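# Insert knob peg into top drawer, leave drawer open

## Task

Push the separate knob's square peg all the way into the hole in the top drawer, and have that same drawer pulled out by 85 mm or more. Both must stay that way with no help from the robot. Afterwards, release everything and move the grippers away.

## Robot and tools

Robot: two arms, left_arm and right_arm, mounted on opposite sides of the table and facing each other. left_arm's base sits on the +y side. The names do not tell you which side of a camera image an arm is on.

Frame: all reported positions use one scene frame. The origin is the table centre, +z is up, and the table surface is at z = +0.020 m. Positions are in metres, orientations are quaternions (w, x, y, z), and velocities are in m/s and rad/s. A printed hand position can be somewhat wrong, especially when the arm is stretched far out. Each gripper's fingers point along its own +x axis and close along its y axis. The reported point lies between the finger pads, roughly 3 to 4 cm short of the fingertips.

execute_actions takes "actions", a list holding at most one item, plus an optional "pictures" boolean. An empty list just reports the current state. An item with "rows" (1 to 15 rows) and optional "steps" (1 to 15, default 15) moves the robot. Each step lasts 1/30 s and uses one row, and the final row repeats if steps outnumber rows. An item with only "steps" (up to 300) is a wait, measured from the previous result, and your reply time counts toward it. A refused call does nothing.

Each row has 14 numbers, each in [-1, 1], and both arms must always be filled in. The first 7 are left_arm: waist, shoulder, elbow, wrist pitch, wrist yaw, wrist roll, opening. The last 7 are the same for right_arm. The six joint entries are offsets, not poses. They are measured from the joint angles in the most recent result that lists them. Before any such result, and for a second or later call within one reply, they are measured from wherever the arm is when the action begins. They are not added row on row. A value of 1.0 equals 0.9615 rad for waist, shoulder and elbow, 1.713 rad for wrist pitch, 1.767 rad for wrist yaw and 1.728 rad for wrist roll. Sending all zeros pulls the arm back to its reference angles; it does not hold the arm still.

Joint ranges in radians: waist -3.054 to 3.054, shoulder 0.000 to 3.142, elbow 0.000 to 2.356, wrist pitch -1.571 to 1.571, wrist yaw -1.571 to 1.571, wrist roll -3.142 to 3.142. The call is refused if a target goes more than 0.010 rad outward beyond a range end. The true end may differ by up to 0.010 rad. A target past the true end is clipped there, and you may see "joint sent to its limit", possibly about an earlier action. Not seeing it does not prove there is room left.

Opening is absolute, not an offset. +1 is fully open, a pad gap of 0.088 m. Empty fingers touch at about -0.80, and anything lower changes nothing. Going from open to closed takes at least about 0.5 s.

Motion: each step, a joint's target can only lead its measured angle by 0.211 rad (waist, shoulder, elbow), 0.213 (wrist pitch), 0.267 (wrist yaw) or 0.228 (wrist roll). If the targets would move the gripper more than 70 mm from its measured spot, they are all shrunk back. Big moves therefore take several calls. Friction can leave a joint short of its target, and tiny turns may not happen, especially at long reach, so check the joint readings after each move. Between calls, and while you are composing a reply, the arms keep heading for the last row sent. They stop once nothing is really moving or a HELD step occurs. Fingers that are still moving finish their travel.

Results: each arm's state line gives gripper pose and velocities. The Joint positions and Joint velocities lines give six joints (rad, rad/s) and then the pad gap (m, m/s). grip_measured shows the finger opening on the command scale. It can be offset by about 1 mm, and it reads up to about 3 mm (0.061) narrower when squeezing something hard. To hold a part, command an opening below grip_measured: about 0.07 below grips firmly, and a smaller margin grips more gently. Parts thinner than about 3 mm get proportionally less force. Pad force tops out at roughly 34 to 49 N, with a brief spike on first contact. "joint command not followed" means a clearance check changed or blocked some joint targets, and the rest of the row still ran. HELD marks steps where all or part of your row was not sent. Joint torques is each drive's total output, which has offset, scale and noise. External joint torques estimates outside load, including friction and any carried weight, or shows "no reading".

Faults: if contact torque on a joint reaches its load limit, that arm halts for 10 s and drops the rest of the call. Limits in N m: waist 17.2, shoulder 21.3, elbow 21.3, wrist pitch 5.61, wrist yaw 5.59, wrist roll 5.24, and carried weight counts. Motors warm up under load. MOTOR HOT appears from 50 °C. At 95 °C an OVER-TEMPERATURE FAULT holds the arm. If it has not cooled within 30 to 60 s, that arm and its gripper lose power and go limp.

Avoid: arms striking or pressing into each other, which can end the scene. Do not knock or place anything off the table. Avoid drops, slips, slams, hard impacts and very strong pushes. Brief outside tugs on a held part, or pushes on loose objects, can happen.

zoom_image: give "camera" (cam_head_left, cam_head_right, cam_high, cam_low, cam_left_wrist, cam_right_wrist) and "region" [x0, y0, x1, y1] in pixels, with the origin at the top-left. The region can be at most 504 by 504. It enlarges part of that camera's latest full image. All cameras produce 504x504 images, returned in the order listed. They are pinhole cameras with radial distortion and focal lengths of about 279 px (head cameras), 340 (high), 360 (low), 402 (left wrist) and 415 (right wrist).

finished_scene: pass "scene", the current scene's number. This ends the scene permanently, and the result says whether the goal was met; the goal must still hold at that point. Replying with no tool call ends everything.

Each tool is called in YAML: its name, and indented under it one key for each argument.

## Session

execute_actions:
  actions: []

Scene clock: 0.00 s of 4500.00 s.
left_arm: end_effector_position=(+0.1676, +0.2107, +0.4408) grip_measured=+1.000 end_effector_quat_wxyz=(+0.703, -0.016, -0.014, -0.711) end_effector_velocity=(-0.003, -0.001, -0.007) end_effector_angular_velocity=(+0.027, +0.007, -0.015) | right_arm: end_effector_position=(-0.0718, -0.1284, +0.4659) grip_measured=+1.000 end_effector_quat_wxyz=(+0.715, +0.022, -0.019, +0.698) end_effector_velocity=(+0.001, +0.001, -0.003) end_effector_angular_velocity=(-0.012, -0.007, -0.000)
Joint positions: left_arm=[-0.004  0.858  0.645  0.256 -0.006 -0.001  0.088] | right_arm=[-0.002  0.844  0.646  0.256 -0.004  0.004  0.088]
Joint velocities: left_arm=[-0.007  0.002 -0.002 -0.022  0.007 -0.007  0.   ] | right_arm=[-0.007  0.002 -0.002 -0.007 -0.007 -0.007  0.   ]
Joint torques (N m, as the arm reports them, + toward a larger angle): no reading
External joint torques (N m, as the arm's controller estimates them; a push from outside toward a larger angle lowers the number): no reading
Heat: left arm: hottest shoulder 24 °C (+0.0 °C/min); right arm: hottest waist 24 °C (+0.0 °C/min).

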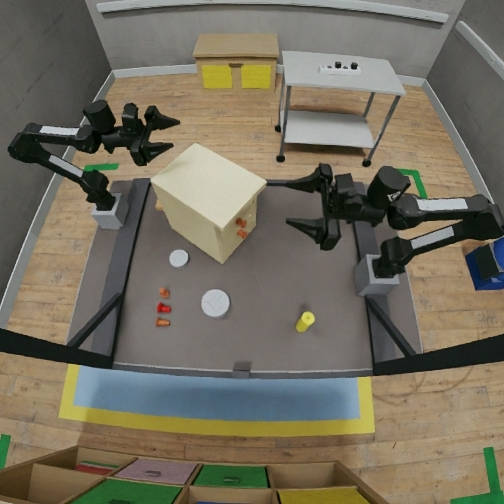

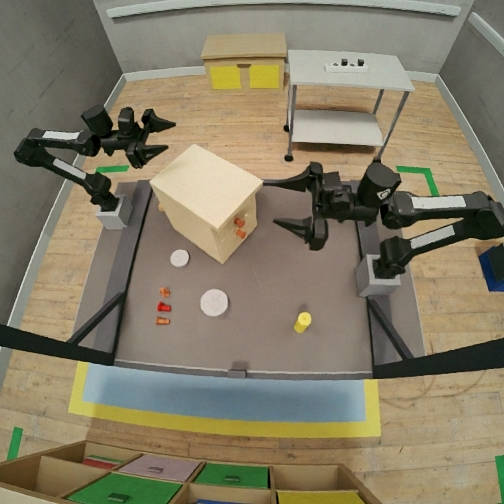

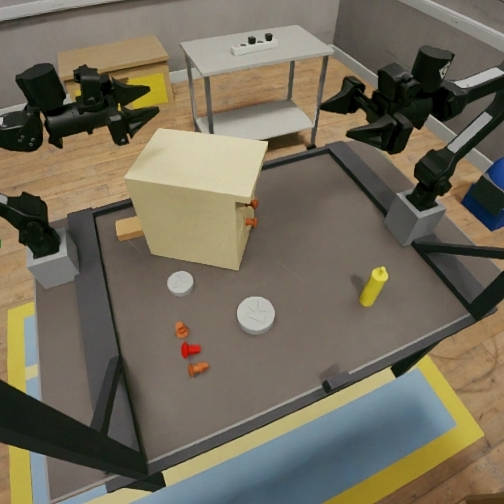

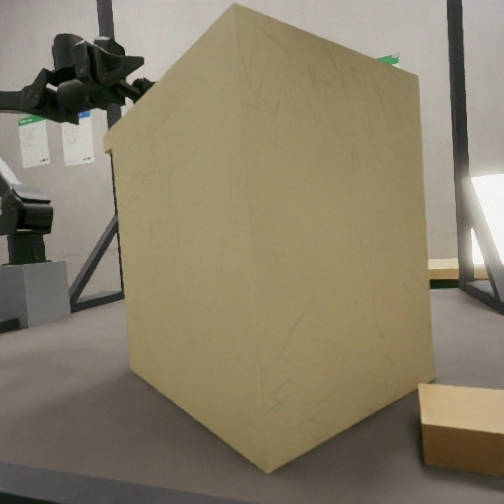

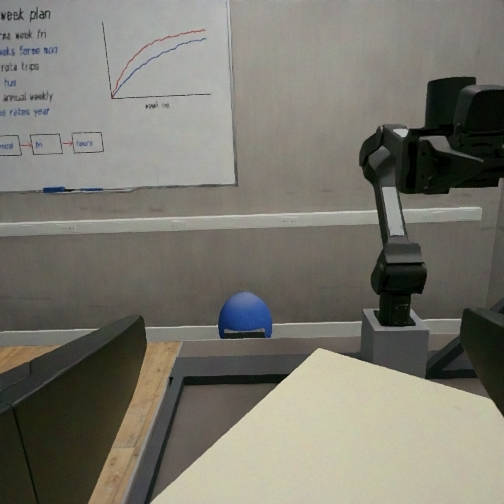

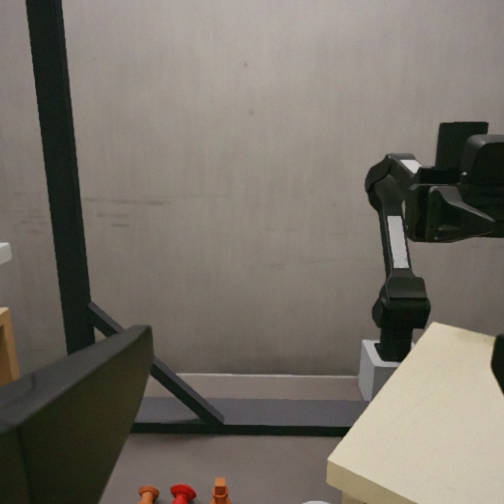

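zoom_image:
  camera: "cam_high"
  region: [150,300,250,400]

zoom_image:
  camera: "cam_head_right"
  region: [140,140,320,340]

zoom_image:
  camera: "cam_head_left"
  region: [200,170,290,270]

Region (150, 300, 250, 400) of cam_high's 504x504 image, scaled by 5.040, with more detail than that image has.

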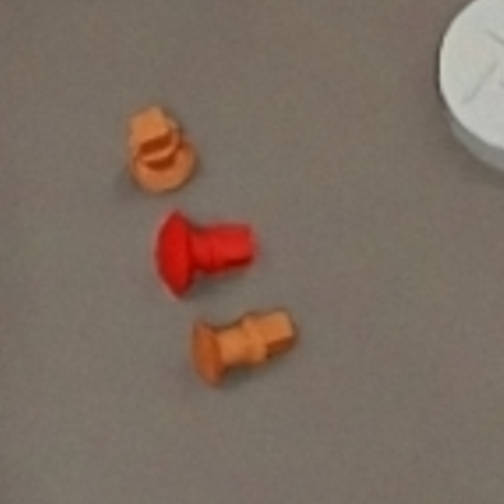

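Region (140, 140, 320, 340) of cam_head_right's 504x504 image, scaled by 2.520, with more detail than that image has; it fills the left 454 columns of this view, and the rest is white.

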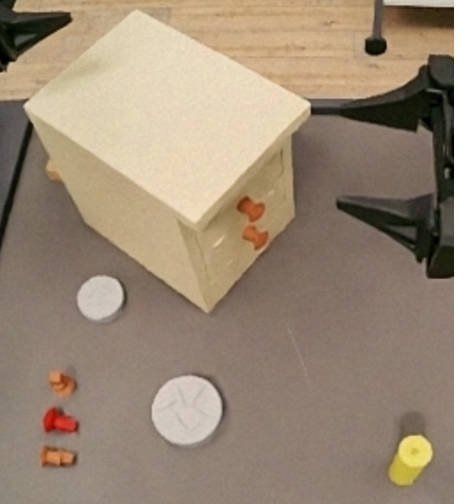

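Region (200, 170, 290, 270) of cam_head_left's 504x504 image, scaled by 5.040, with more detail than that image has; it fills the left 454 columns of this view, and the rest is white.

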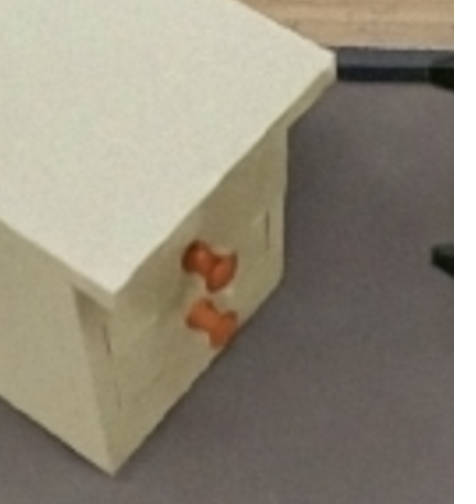

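execute_actions:
  actions:
    - {"rows":[[-1,0,0,0,0,0,1,-0.3,-0.25,-0.57,0,0,0,1]]}
  pictures: false

execute_actions:
  actions:
    - {"steps":30}
  pictures: false

execute_actions:
  actions:
    - {"rows":[[-0.1,0.67,0.37,-0.55,0,0,1,0,0,0,0,0,0,1]]}
  pictures: false

execute_actions:
  actions:
    - {"steps":35}

Scene clock: 42.00 s of 4500.00 s.
left_arm: end_effector_position=(-0.0655, +0.3179, +0.4408) grip_measured=+1.000 end_effector_quat_wxyz=(+0.356, -0.020, -0.007, -0.934) end_effector_velocity=(-0.338, +0.383, -0.005) end_effector_angular_velocity=(+0.018, -0.013, -1.636) | right_arm: end_effector_position=(-0.0011, -0.1970, +0.2732) grip_measured=+1.000 end_effector_quat_wxyz=(+0.801, -0.076, +0.108, +0.584) end_effector_velocity=(+0.003, -0.009, -0.010) end_effector_angular_velocity=(+0.015, -0.025, -0.014)
Joint positions: left_arm=[-0.837  0.858  0.645  0.256 -0.01  -0.001  0.088] | right_arm=[-0.286  0.616  0.104  0.246 -0.001  0.004  0.088]
Joint velocities: left_arm=[-1.585 -0.002 -0.002 -0.022  0.051 -0.007  0.   ] | right_arm=[-0.027 -0.051 -0.066  0.037 -0.007 -0.022  0.   ]
Joint torques (N m, as the arm reports them, + toward a larger angle): left_arm=[ 0.64 -1.96  7.41  1.7   0.1   0.01] | right_arm=[-0.27 -1.22  8.03  2.08 -0.13  0.02]
External joint torques (N m, as the arm's controller estimates them; a push from outside toward a larger angle lowers the number): left_arm=[-0.03  0.35  0.32 -0.04  0.26  0.01] | right_arm=[-0.26 -0.1   0.35  0.   -0.13  0.01]
Heat: left arm: hottest elbow 27 °C (+4.3 °C/min); right arm: hottest elbow 28 °C (+5.7 °C/min).
Steps of this call (steps 1 to 90: nothing new was sent; then 38.50 s passed at rest; steps 91 to 105: all 15 steps of this action). Readings (joint positions):
91: left_arm=[-0.020 0.858 0.645 0.256 -0.019 -0.001] | right_arm=[-0.017 0.825 0.628 0.262 -0.016 0.004]
92: left_arm=[-0.074 0.858 0.645 0.256 -0.019 -0.001] | right_arm=[-0.065 0.783 0.585 0.264 -0.015 0.004]
94: left_arm=[-0.196 0.858 0.645 0.256 -0.011 -0.001] | right_arm=[-0.170 0.685 0.484 0.259 -0.002 0.004]
98: left_arm=[-0.431 0.858 0.645 0.256 -0.011 -0.001] | right_arm=[-0.259 0.625 0.304 0.259 -0.000 0.004]
105: the state above

Scene clock: 43.00 s of 4500.00 s.
left_arm: end_effector_position=(-0.0903, +0.3498, +0.4408) grip_measured=+1.000 end_effector_quat_wxyz=(+0.295, -0.020, -0.005, -0.955) end_effector_velocity=(-0.001, +0.002, +0.001) end_effector_angular_velocity=(+0.014, +0.018, -0.011) | right_arm: end_effector_position=(-0.0007, -0.1970, +0.2766) grip_measured=+1.000 end_effector_quat_wxyz=(+0.802, -0.071, +0.102, +0.584) end_effector_velocity=(+0.001, -0.001, -0.003) end_effector_angular_velocity=(-0.014, -0.005, -0.008)
Joint positions: left_arm=[-0.962  0.858  0.645  0.256 -0.005 -0.001  0.088] | right_arm=[-0.287  0.608  0.104  0.254 -0.002  0.004  0.088]
Joint velocities: left_arm=[-0.002 -0.002 -0.002  0.007  0.007 -0.022  0.   ] | right_arm=[-0.002  0.002 -0.002 -0.007  0.007 -0.007  0.   ]
Joint torques (N m, as the arm reports them, + toward a larger angle): left_arm=[-0.36 -1.75  7.36  1.75 -0.07  0.02] | right_arm=[-0.31 -0.75  7.08  1.61 -0.11  0.02]
External joint torques (N m, as the arm's controller estimates them; a push from outside toward a larger angle lowers the number): left_arm=[-0.37  0.34  0.33  0.04 -0.07  0.01] | right_arm=[-0.3  -0.07  0.37 -0.09 -0.11  0.01]
Heat: left arm: hottest elbow 27 °C (+4.2 °C/min); right arm: hottest elbow 28 °C (+5.6 °C/min).
Steps of this call (steps 1 to 30: the robot went on to your last target). Readings (joint positions):
1: left_arm=[-0.884 0.858 0.645 0.256 -0.006 -0.001] | right_arm=[-0.286 0.614 0.104 0.249 -0.001 0.004]
2: left_arm=[-0.916 0.858 0.645 0.256 -0.005 -0.001] | right_arm=[-0.286 0.612 0.104 0.253 -0.001 0.004]
4: left_arm=[-0.946 0.858 0.645 0.256 -0.005 -0.001] | right_arm=[-0.287 0.608 0.104 0.254 -0.002 0.004]
8: left_arm=[-0.958 0.858 0.645 0.256 -0.005 -0.001] | right_arm=[-0.287 0.608 0.104 0.254 -0.002 0.004]
30: the state above
All arms were judged still, so your last target was given up. Only a new action makes them travel on or press farther. Fingers that are still opening or closing keep moving.

Scene clock: 43.50 s of 4500.00 s.
left_arm: end_effector_position=(-0.1374, +0.3567, +0.2382) grip_measured=+1.000 end_effector_quat_wxyz=(+0.220, +0.475, +0.121, -0.843) end_effector_velocity=(+0.283, +0.155, -0.342) end_effector_angular_velocity=(+1.037, -1.918, +0.010) | right_arm: end_effector_position=(-0.0007, -0.1970, +0.2766) grip_measured=+1.000 end_effector_quat_wxyz=(+0.802, -0.071, +0.102, +0.584) end_effector_velocity=(-0.002, -0.001, -0.005) end_effector_angular_velocity=(-0.014, +0.029, +0.004)
Joint positions: left_arm=[-1.054  1.482  0.988 -0.53  -0.008 -0.001  0.088] | right_arm=[-0.287  0.608  0.104  0.254 -0.002  0.004  0.088]
Joint velocities: left_arm=[-0.007  0.422 -0.007 -1.751 -0.022 -0.007  0.   ] | right_arm=[ 0.002 -0.002 -0.002 -0.022 -0.007  0.022  0.   ]
Joint torques (N m, as the arm reports them, + toward a larger angle): left_arm=[-0.27 -6.15  8.    1.46  0.16 -0.02] | right_arm=[ 0.   -0.36  7.82  1.49 -0.01  0.02]
External joint torques (N m, as the arm's controller estimates them; a push from outside toward a larger angle lowers the number): left_arm=[-0.36  1.71  0.29  0.01  0.2  -0.02] | right_arm=[-0.01  0.32  1.13 -0.21  0.    0.01]
Heat: left arm: hottest elbow 27 °C (+4.1 °C/min); right arm: hottest elbow 28 °C (+5.5 °C/min).
Steps of this call (steps 1 to 15: all 15 steps of this action). Readings (joint positions):
1: left_arm=[-0.969 0.880 0.668 0.218 -0.009 -0.001] | right_arm=[-0.287 0.608 0.104 0.254 -0.002 0.004]
2: left_arm=[-0.992 0.924 0.725 0.152 -0.011 -0.001] | right_arm=[-0.287 0.608 0.104 0.254 -0.002 0.004]
4: left_arm=[-1.032 1.044 0.851 0.043 -0.008 -0.001] | right_arm=[-0.287 0.608 0.104 0.254 -0.002 0.004]
8: left_arm=[-1.052 1.242 0.980 -0.155 -0.008 -0.001] | right_arm=[-0.287 0.608 0.104 0.254 -0.002 0.004]
15: the state above

Scene clock: 44.67 s of 4500.00 s.
left_arm: end_effector_position=(-0.1126, +0.3706, +0.2203) grip_measured=+1.000 end_effector_quat_wxyz=(+0.209, +0.542, +0.137, -0.802) end_effector_velocity=(+0.007, +0.001, -0.002) end_effector_angular_velocity=(-0.005, -0.028, +0.013) | right_arm: end_effector_position=(-0.0007, -0.1970, +0.2766) grip_measured=+1.000 end_effector_quat_wxyz=(+0.802, -0.071, +0.102, +0.584) end_effector_velocity=(+0.000, -0.002, -0.004) end_effector_angular_velocity=(-0.018, -0.015, +0.005)
Joint positions: left_arm=[-1.055  1.497  0.993 -0.683 -0.008 -0.001  0.088] | right_arm=[-0.287  0.608  0.104  0.254 -0.002  0.004  0.088]
Joint velocities: left_arm=[-0.002 -0.007 -0.007 -0.022 -0.022 -0.007  0.   ] | right_arm=[-0.007 -0.002 -0.007 -0.007 -0.007 -0.022  0.   ]
Joint torques (N m, as the arm reports them, + toward a larger angle): left_arm=[-0.41 -4.29  7.08  0.82  0.16  0.  ] | right_arm=[ 0.   -0.36  7.82  1.49  0.    0.02]
External joint torques (N m, as the arm's controller estimates them; a push from outside toward a larger angle lowers the number): left_arm=[-0.41  1.34  0.93 -0.13  0.18  0.  ] | right_arm=[ 0.02  0.33  1.16 -0.2  -0.01  0.01]
Heat: left arm: hottest elbow 28 °C (+5.4 °C/min); right arm: hottest elbow 28 °C (+5.4 °C/min).
Steps of this call (steps 1 to 30: the robot went on to your last target; steps 31 to 35: nothing new was sent). Readings (joint positions):
1: left_arm=[-1.054 1.492 0.988 -0.582 -0.008 -0.001] | right_arm=[-0.287 0.608 0.104 0.254 -0.002 0.004]
2: left_arm=[-1.054 1.497 0.988 -0.617 -0.008 -0.001] | right_arm=[-0.287 0.608 0.104 0.254 -0.002 0.004]
4: left_arm=[-1.055 1.497 0.989 -0.649 -0.008 -0.001] | right_arm=[-0.287 0.608 0.104 0.254 -0.002 0.004]
8: left_arm=[-1.055 1.497 0.993 -0.676 -0.008 -0.001] | right_arm=[-0.287 0.608 0.104 0.254 -0.002 0.004]
35: the state above
All arms were judged still, so your last target was given up. Only a new action makes them travel on or press farther. Fingers that are still opening or closing keep moving.

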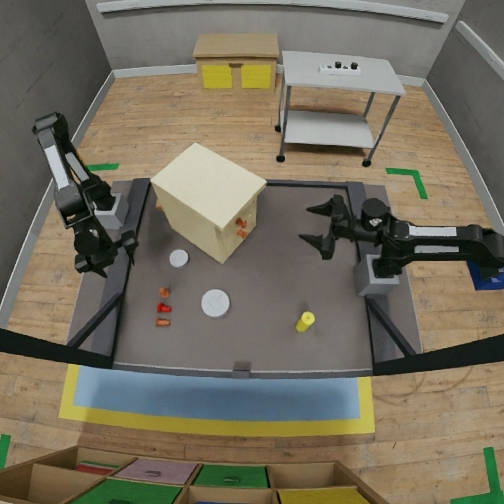

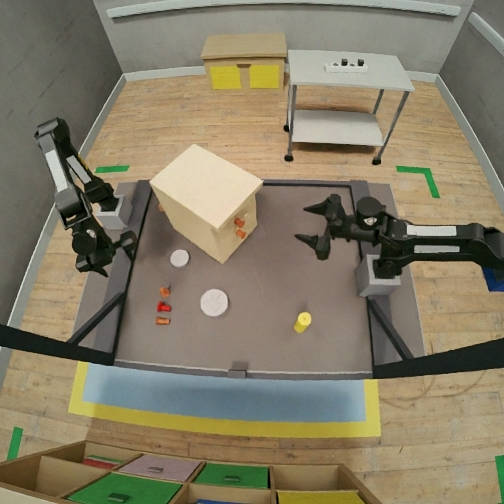

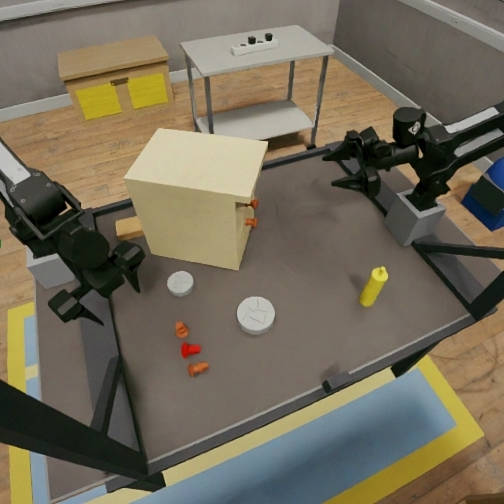

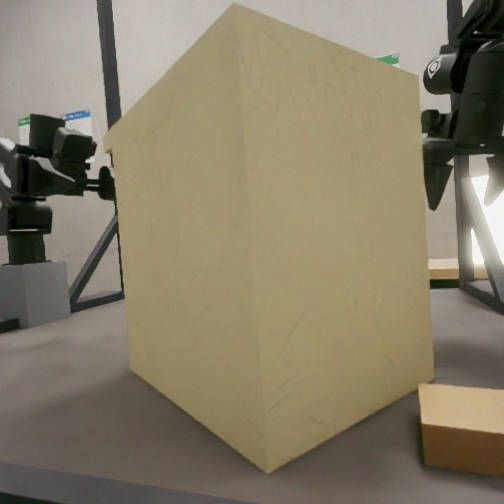

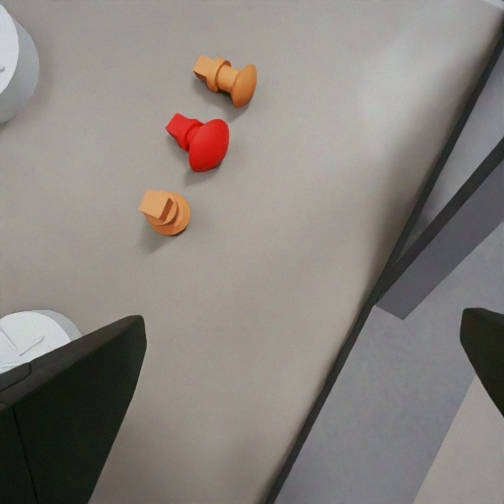

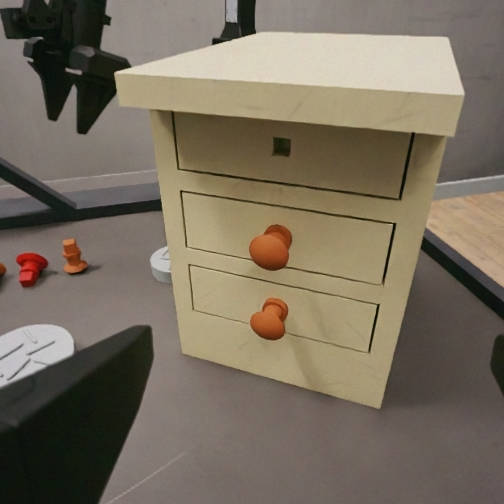

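zoom_image:
  camera: "cam_left_wrist"
  region: [100,40,300,250]

zoom_image:
  camera: "cam_right_wrist"
  region: [190,110,370,290]

zoom_image:
  camera: "cam_right_wrist"
  region: [0,210,110,300]

Region (100, 40, 300, 250) of cam_left_wrist's 504x504 image, scaled by 2.400, with more detail than that image has; it fills the left 480 columns of this view, and the rest is white.

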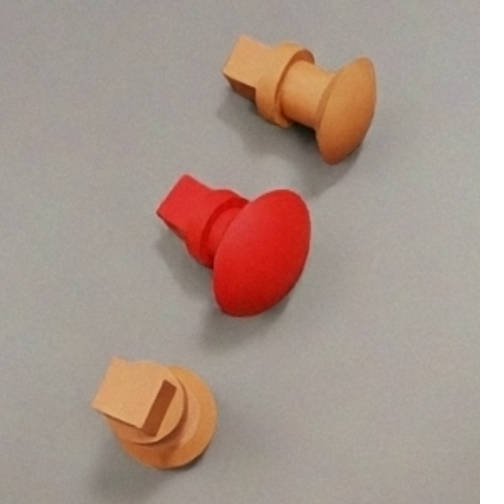

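Region (190, 110, 370, 290) of cam_right_wrist's 504x504 image, scaled by 2.800, with more detail than that image has.

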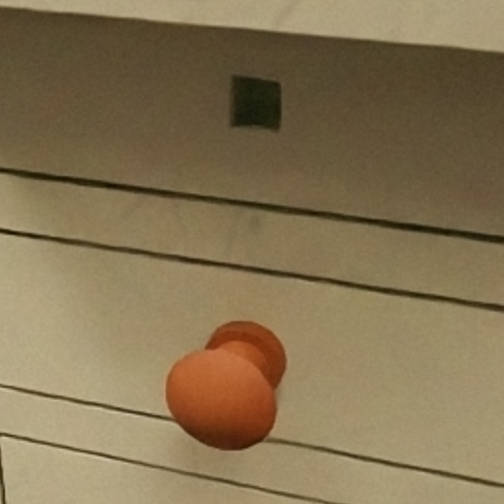

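Region (0, 210, 110, 300) of cam_right_wrist's 504x504 image, scaled by 4.582, with more detail than that image has; it fills the top 412 rows of this view, and the rest is white.

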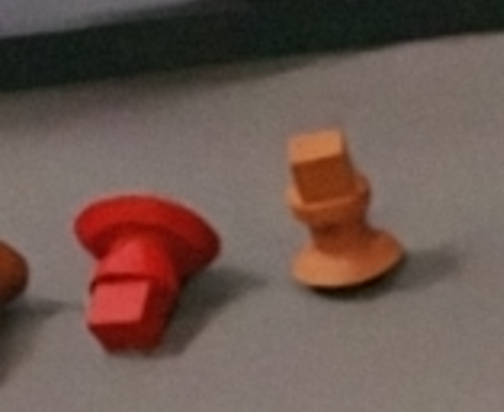

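execute_actions:
  actions:
    - {"rows":[[0.186,0.7,0.678,-0.186,0,0,0.4,0,0,0,0,0,0,1]]}
  pictures: false

execute_actions:
  actions:
    - {"steps":25}

Scene clock: 70.50 s of 4500.00 s.
left_arm: end_effector_position=(-0.1491, +0.2655, +0.1564) grip_measured=+0.405 end_effector_quat_wxyz=(+0.244, +0.653, +0.230, -0.679) end_effector_velocity=(+0.016, +0.013, -0.108) end_effector_angular_velocity=(+0.184, -0.237, +0.020) | right_arm: end_effector_position=(-0.0007, -0.1970, +0.2766) grip_measured=+1.000 end_effector_quat_wxyz=(+0.802, -0.071, +0.102, +0.584) end_effector_velocity=(-0.003, +0.001, +0.001) end_effector_angular_velocity=(+0.002, -0.002, +0.021)
Joint positions: left_arm=[-0.874  2.149  1.619 -0.999 -0.007 -0.001  0.059] | right_arm=[-0.287  0.608  0.104  0.254 -0.002  0.004  0.088]
Joint velocities: left_arm=[-0.002  0.291  0.027 -0.037 -0.007 -0.022 -0.001] | right_arm=[-0.002 -0.007  0.002 -0.007 -0.022 -0.007  0.   ]
Joint torques (N m, as the arm reports them, + toward a larger angle): left_arm=[-0.22 -8.44  8.02  0.41  0.   -0.03] | right_arm=[ 0.01 -0.35  7.82  1.49  0.    0.02]
External joint torques (N m, as the arm's controller estimates them; a push from outside toward a larger angle lowers the number): left_arm=[-0.18  3.06  1.37 -0.09  0.02 -0.03] | right_arm=[ 0.    0.37  1.07 -0.23  0.    0.01]
Heat: left arm: hottest elbow 29 °C (+5.0 °C/min); right arm: hottest elbow 29 °C (+4.0 °C/min).
Steps of this call (steps 1 to 90: nothing new was sent; then 22.33 s passed at rest; steps 91 to 105: all 15 steps of this action). Readings (joint positions):
91: left_arm=[-1.045 1.521 1.019 -0.726 0.000 -0.001] | right_arm=[-0.287 0.608 0.104 0.254 -0.002 0.004]
92: left_arm=[-1.010 1.568 1.079 -0.804 0.004 -0.001] | right_arm=[-0.287 0.608 0.104 0.254 -0.002 0.004]
94: left_arm=[-0.931 1.684 1.202 -0.888 -0.004 -0.001] | right_arm=[-0.287 0.608 0.104 0.254 -0.002 0.004]
98: left_arm=[-0.873 1.906 1.429 -0.975 -0.007 -0.001] | right_arm=[-0.287 0.608 0.104 0.254 -0.002 0.004]
105: the state above

Scene clock: 71.33 s of 4500.00 s.
left_arm: end_effector_position=(-0.1528, +0.2626, +0.1565) grip_measured=+0.403 end_effector_quat_wxyz=(+0.245, +0.650, +0.229, -0.682) end_effector_velocity=(+0.001, +0.001, +0.002) end_effector_angular_velocity=(-0.004, -0.006, +0.005) | right_arm: end_effector_position=(-0.0007, -0.1970, +0.2766) grip_measured=+1.000 end_effector_quat_wxyz=(+0.802, -0.071, +0.102, +0.584) end_effector_velocity=(-0.000, +0.000, -0.000) end_effector_angular_velocity=(+0.001, -0.006, +0.006)
Joint positions: left_arm=[-0.874  2.161  1.639 -1.    -0.007 -0.001  0.059] | right_arm=[-0.287  0.608  0.104  0.254 -0.002  0.004  0.088]
Joint velocities: left_arm=[-0.002 -0.007 -0.002 -0.007 -0.007 -0.007  0.   ] | right_arm=[-0.002  0.002 -0.002  0.007 -0.007 -0.007  0.   ]
Joint torques (N m, as the arm reports them, + toward a larger angle): left_arm=[-0.2  -7.29  6.29  0.38  0.03 -0.01] | right_arm=[ 0.01 -0.37  7.82  1.49 -0.01  0.02]
External joint torques (N m, as the arm's controller estimates them; a push from outside toward a larger angle lowers the number): left_arm=[-0.2   2.48  0.74 -0.01  0.04 -0.01] | right_arm=[ 0.01  0.37  1.   -0.25 -0.01  0.01]
Heat: left arm: hottest elbow 29 °C (+5.1 °C/min); right arm: hottest elbow 29 °C (+4.0 °C/min).
Steps of this call (steps 1 to 25: the robot went on to your last target). Readings (joint positions):
1: left_arm=[-0.874 2.156 1.621 -1.000 -0.007 -0.001] | right_arm=[-0.287 0.608 0.104 0.254 -0.002 0.004]
2: left_arm=[-0.874 2.160 1.623 -1.000 -0.007 -0.001] | right_arm=[-0.287 0.608 0.104 0.254 -0.002 0.004]
4: left_arm=[-0.874 2.161 1.629 -1.000 -0.007 -0.001] | right_arm=[-0.287 0.608 0.104 0.254 -0.002 0.004]
8: left_arm=[-0.874 2.161 1.639 -1.000 -0.007 -0.001] | right_arm=[-0.287 0.608 0.104 0.254 -0.002 0.004]
25: the state above

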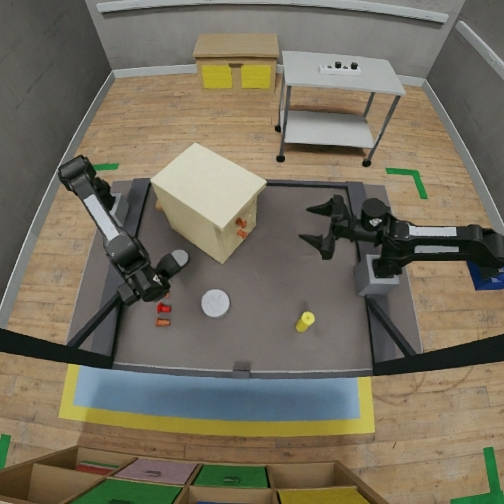

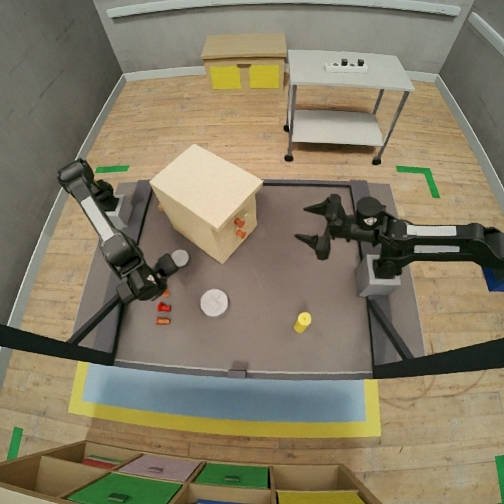

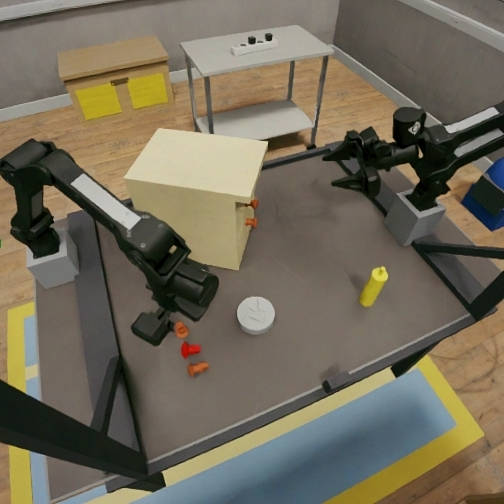

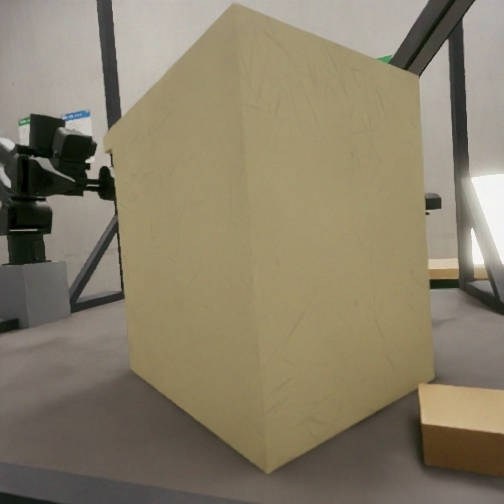

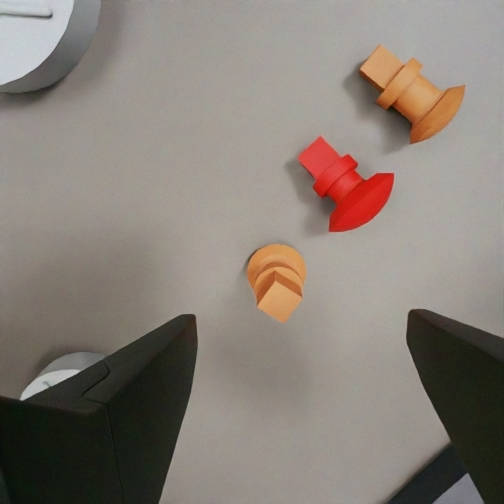

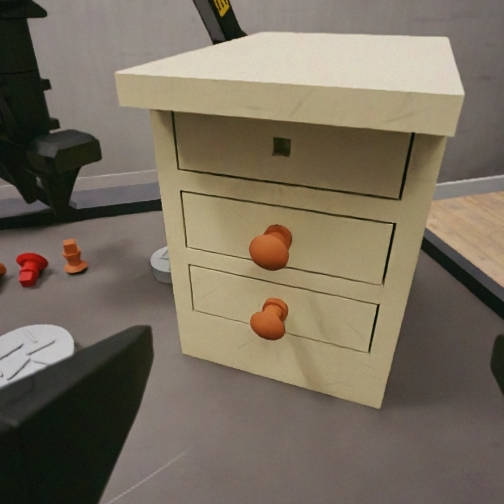

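execute_actions:
  actions:
    - {"rows":[[0.008,0.056,-0.097,0.055,0,0.33,0.4,0,0,0,0,0,0,1]]}

Scene clock: 76.83 s of 4500.00 s.
left_arm: end_effector_position=(-0.1426, +0.2686, +0.1158) grip_measured=+0.403 end_effector_quat_wxyz=(+0.048, +0.706, +0.043, -0.705) end_effector_velocity=(-0.002, +0.001, +0.000) end_effector_angular_velocity=(+0.001, +0.010, -0.068) | right_arm: end_effector_position=(-0.0007, -0.1970, +0.2766) grip_measured=+1.000 end_effector_quat_wxyz=(+0.802, -0.071, +0.102, +0.584) end_effector_velocity=(-0.003, -0.000, -0.004) end_effector_angular_velocity=(-0.016, -0.011, +0.024)
Joint positions: left_arm=[-0.87   2.21   1.549 -0.908 -0.007  0.559  0.059] | right_arm=[-0.287  0.608  0.104  0.254 -0.002  0.004  0.088]
Joint velocities: left_arm=[-0.002 -0.002 -0.002  0.007  0.007  0.066 -0.   ] | right_arm=[-0.002 -0.002 -0.007 -0.007 -0.022 -0.022  0.   ]
Joint torques (N m, as the arm reports them, + toward a larger angle): left_arm=[ 0.27 -7.99  4.74  0.52  0.1   0.16] | right_arm=[ 0.01 -0.36  7.83  1.48  0.    0.02]
External joint torques (N m, as the arm's controller estimates them; a push from outside toward a larger angle lowers the number): left_arm=[ 0.28  1.74 -0.51  0.18  0.08  0.15] | right_arm=[ 0.    0.35  1.13 -0.21  0.    0.01]
Heat: left arm: hottest elbow 29 °C (+4.0 °C/min); right arm: hottest elbow 30 °C (+4.0 °C/min).
Steps of this call (steps 1 to 15: the robot went on to your last target; steps 16 to 90: nothing new was sent; then 2.00 s passed at rest; steps 91 to 105: all 15 steps of this action). Readings (joint positions):
91: left_arm=[-0.873 2.164 1.629 -0.987 -0.007 0.036] | right_arm=[-0.287 0.608 0.104 0.254 -0.002 0.004]
92: left_arm=[-0.873 2.165 1.611 -0.957 -0.007 0.105] | right_arm=[-0.287 0.608 0.104 0.254 -0.002 0.004]
94: left_arm=[-0.872 2.177 1.584 -0.932 -0.007 0.230] | right_arm=[-0.287 0.608 0.104 0.254 -0.002 0.004]
98: left_arm=[-0.870 2.209 1.551 -0.917 -0.007 0.464] | right_arm=[-0.287 0.608 0.104 0.254 -0.002 0.004]
105: the state above

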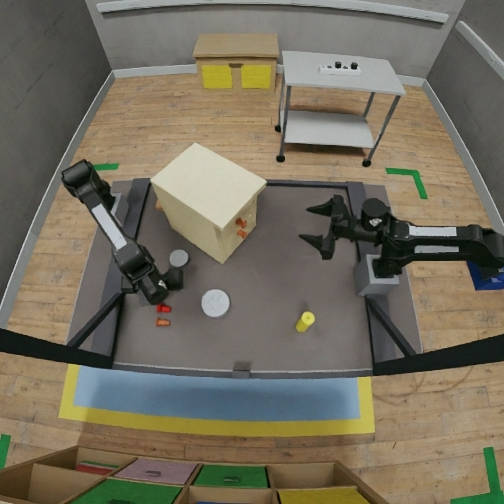

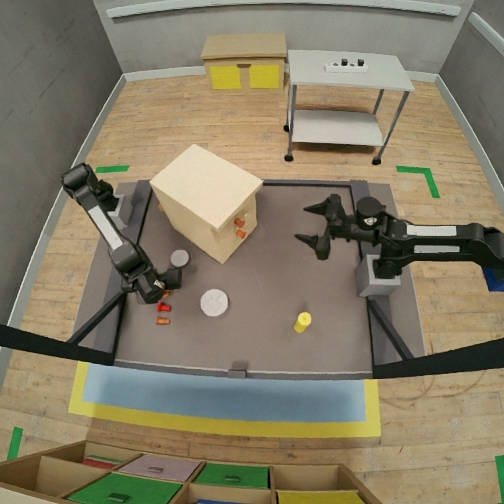

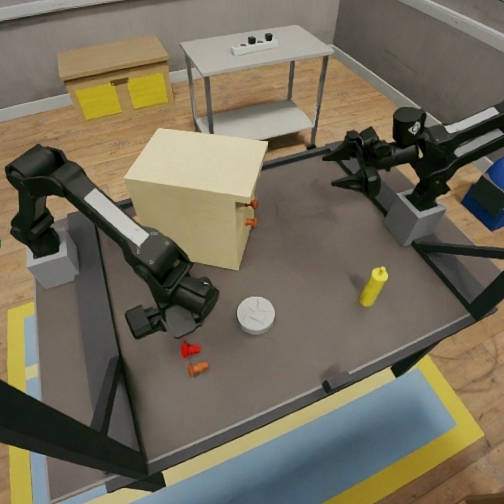

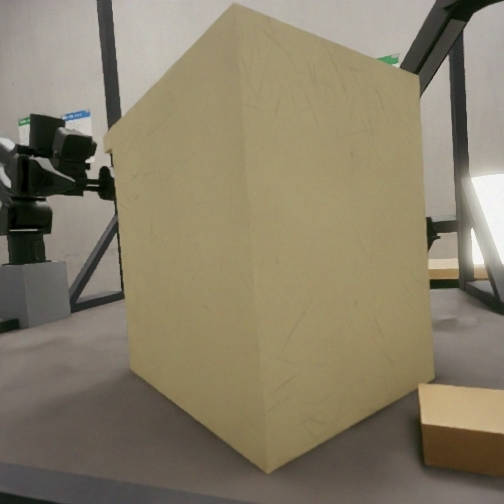

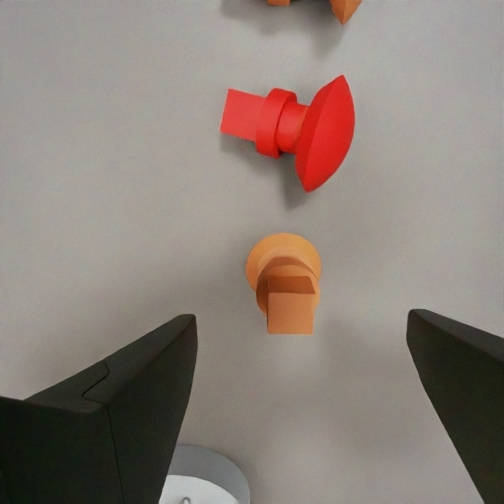

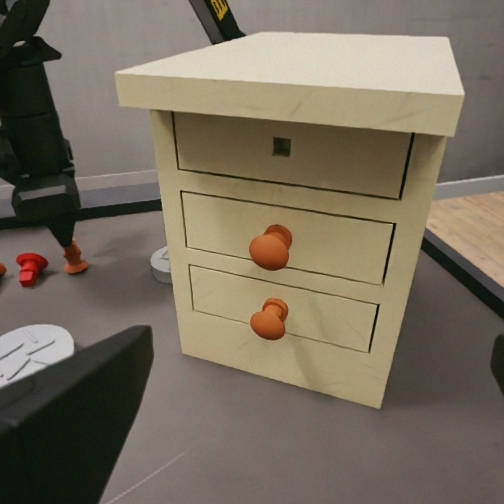

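execute_actions:
  actions:
    - {"rows":[[0.009,0.04,-0.031,0.037,0,0.006,-0.2,0,0,0,0,0,0,1]]}

zoom_image:
  camera: "cam_right_wrist"
  region: [20,190,130,300]

Scene clock: 84.73 s of 4500.00 s.
left_arm: end_effector_position=(-0.1425, +0.2655, +0.0998) grip_measured=-0.195 end_effector_quat_wxyz=(+0.049, +0.704, +0.041, -0.707) end_effector_velocity=(+0.001, -0.002, +0.000) end_effector_angular_velocity=(-0.022, -0.008, +0.005) | right_arm: end_effector_position=(-0.0007, -0.1970, +0.2766) grip_measured=+1.000 end_effector_quat_wxyz=(+0.802, -0.071, +0.102, +0.584) end_effector_velocity=(+0.001, -0.001, -0.003) end_effector_angular_velocity=(-0.013, -0.001, +0.002)
Joint positions: left_arm=[-0.864  2.237  1.524 -0.847 -0.007  0.566  0.029] | right_arm=[-0.287  0.608  0.104  0.254 -0.002  0.004  0.088]
Joint velocities: left_arm=[-0.002 -0.002 -0.002  0.007 -0.022 -0.007 -0.001] | right_arm=[-0.007  0.002 -0.002 -0.007 -0.007 -0.007  0.   ]
Joint torques (N m, as the arm reports them, + toward a larger angle): left_arm=[ 0.34 -7.1   4.36  0.6   0.05  0.1 ] | right_arm=[ 0.   -0.37  7.83  1.49 -0.01  0.02]
External joint torques (N m, as the arm's controller estimates them; a push from outside toward a larger angle lowers the number): left_arm=[ 0.33  2.78 -0.86  0.24  0.04  0.11] | right_arm=[ 0.02  0.33  1.11 -0.22 -0.01  0.01]
Heat: left arm: hottest shoulder 29 °C (+3.0 °C/min); right arm: hottest elbow 30 °C (+4.0 °C/min).
Steps of this call (steps 1 to 15: the robot went on to your last target; steps 16 to 90: nothing new was sent; then 4.40 s passed at rest; steps 91 to 105: all 15 steps of this action). Readings (joint positions):
91: left_arm=[-0.869 2.212 1.546 -0.900 -0.007 0.566] | right_arm=[-0.287 0.608 0.104 0.254 -0.002 0.004]
92: left_arm=[-0.869 2.213 1.541 -0.881 -0.007 0.566] | right_arm=[-0.287 0.608 0.104 0.254 -0.002 0.004]
94: left_arm=[-0.867 2.222 1.536 -0.861 -0.007 0.566] | right_arm=[-0.287 0.608 0.104 0.254 -0.002 0.004]
98: left_arm=[-0.864 2.236 1.525 -0.852 -0.007 0.566] | right_arm=[-0.287 0.608 0.104 0.254 -0.002 0.004]
105: the state above

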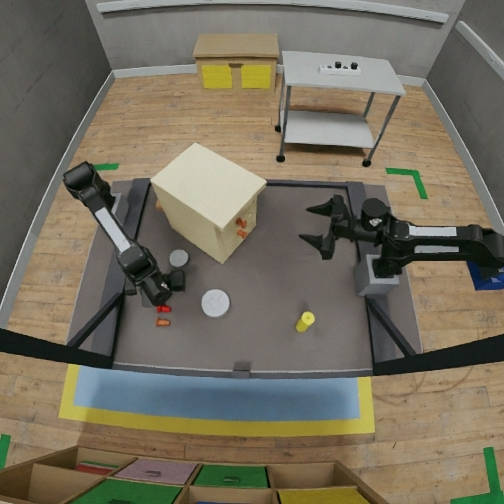

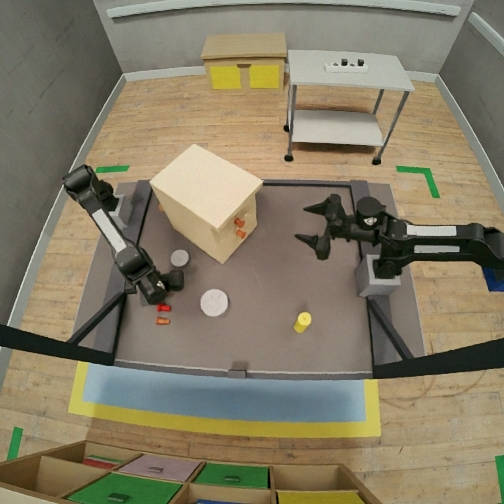

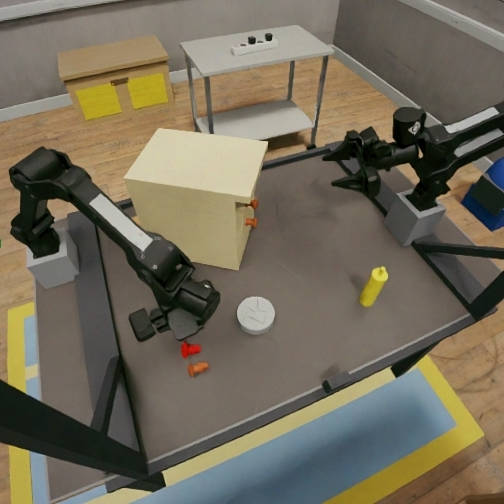

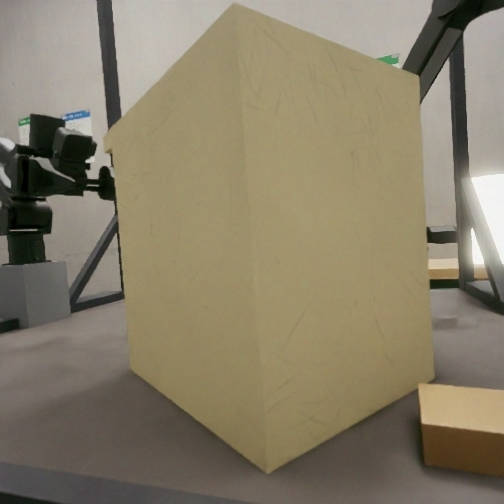

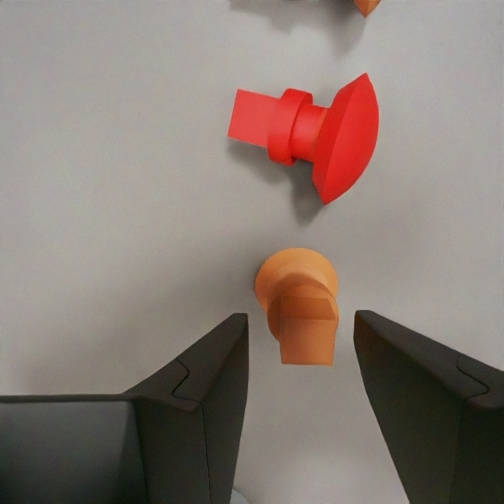

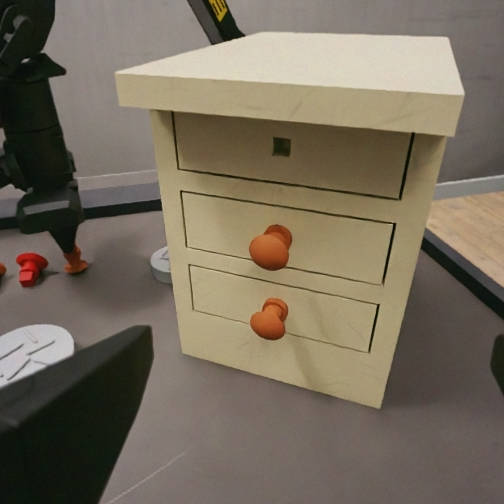

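Region (20, 190, 130, 300) of cam_right_wrist's 504x504 image, scaled by 4.582, with more detail than that image has.

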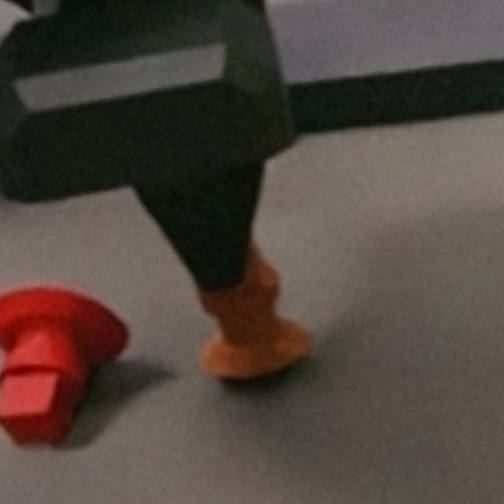

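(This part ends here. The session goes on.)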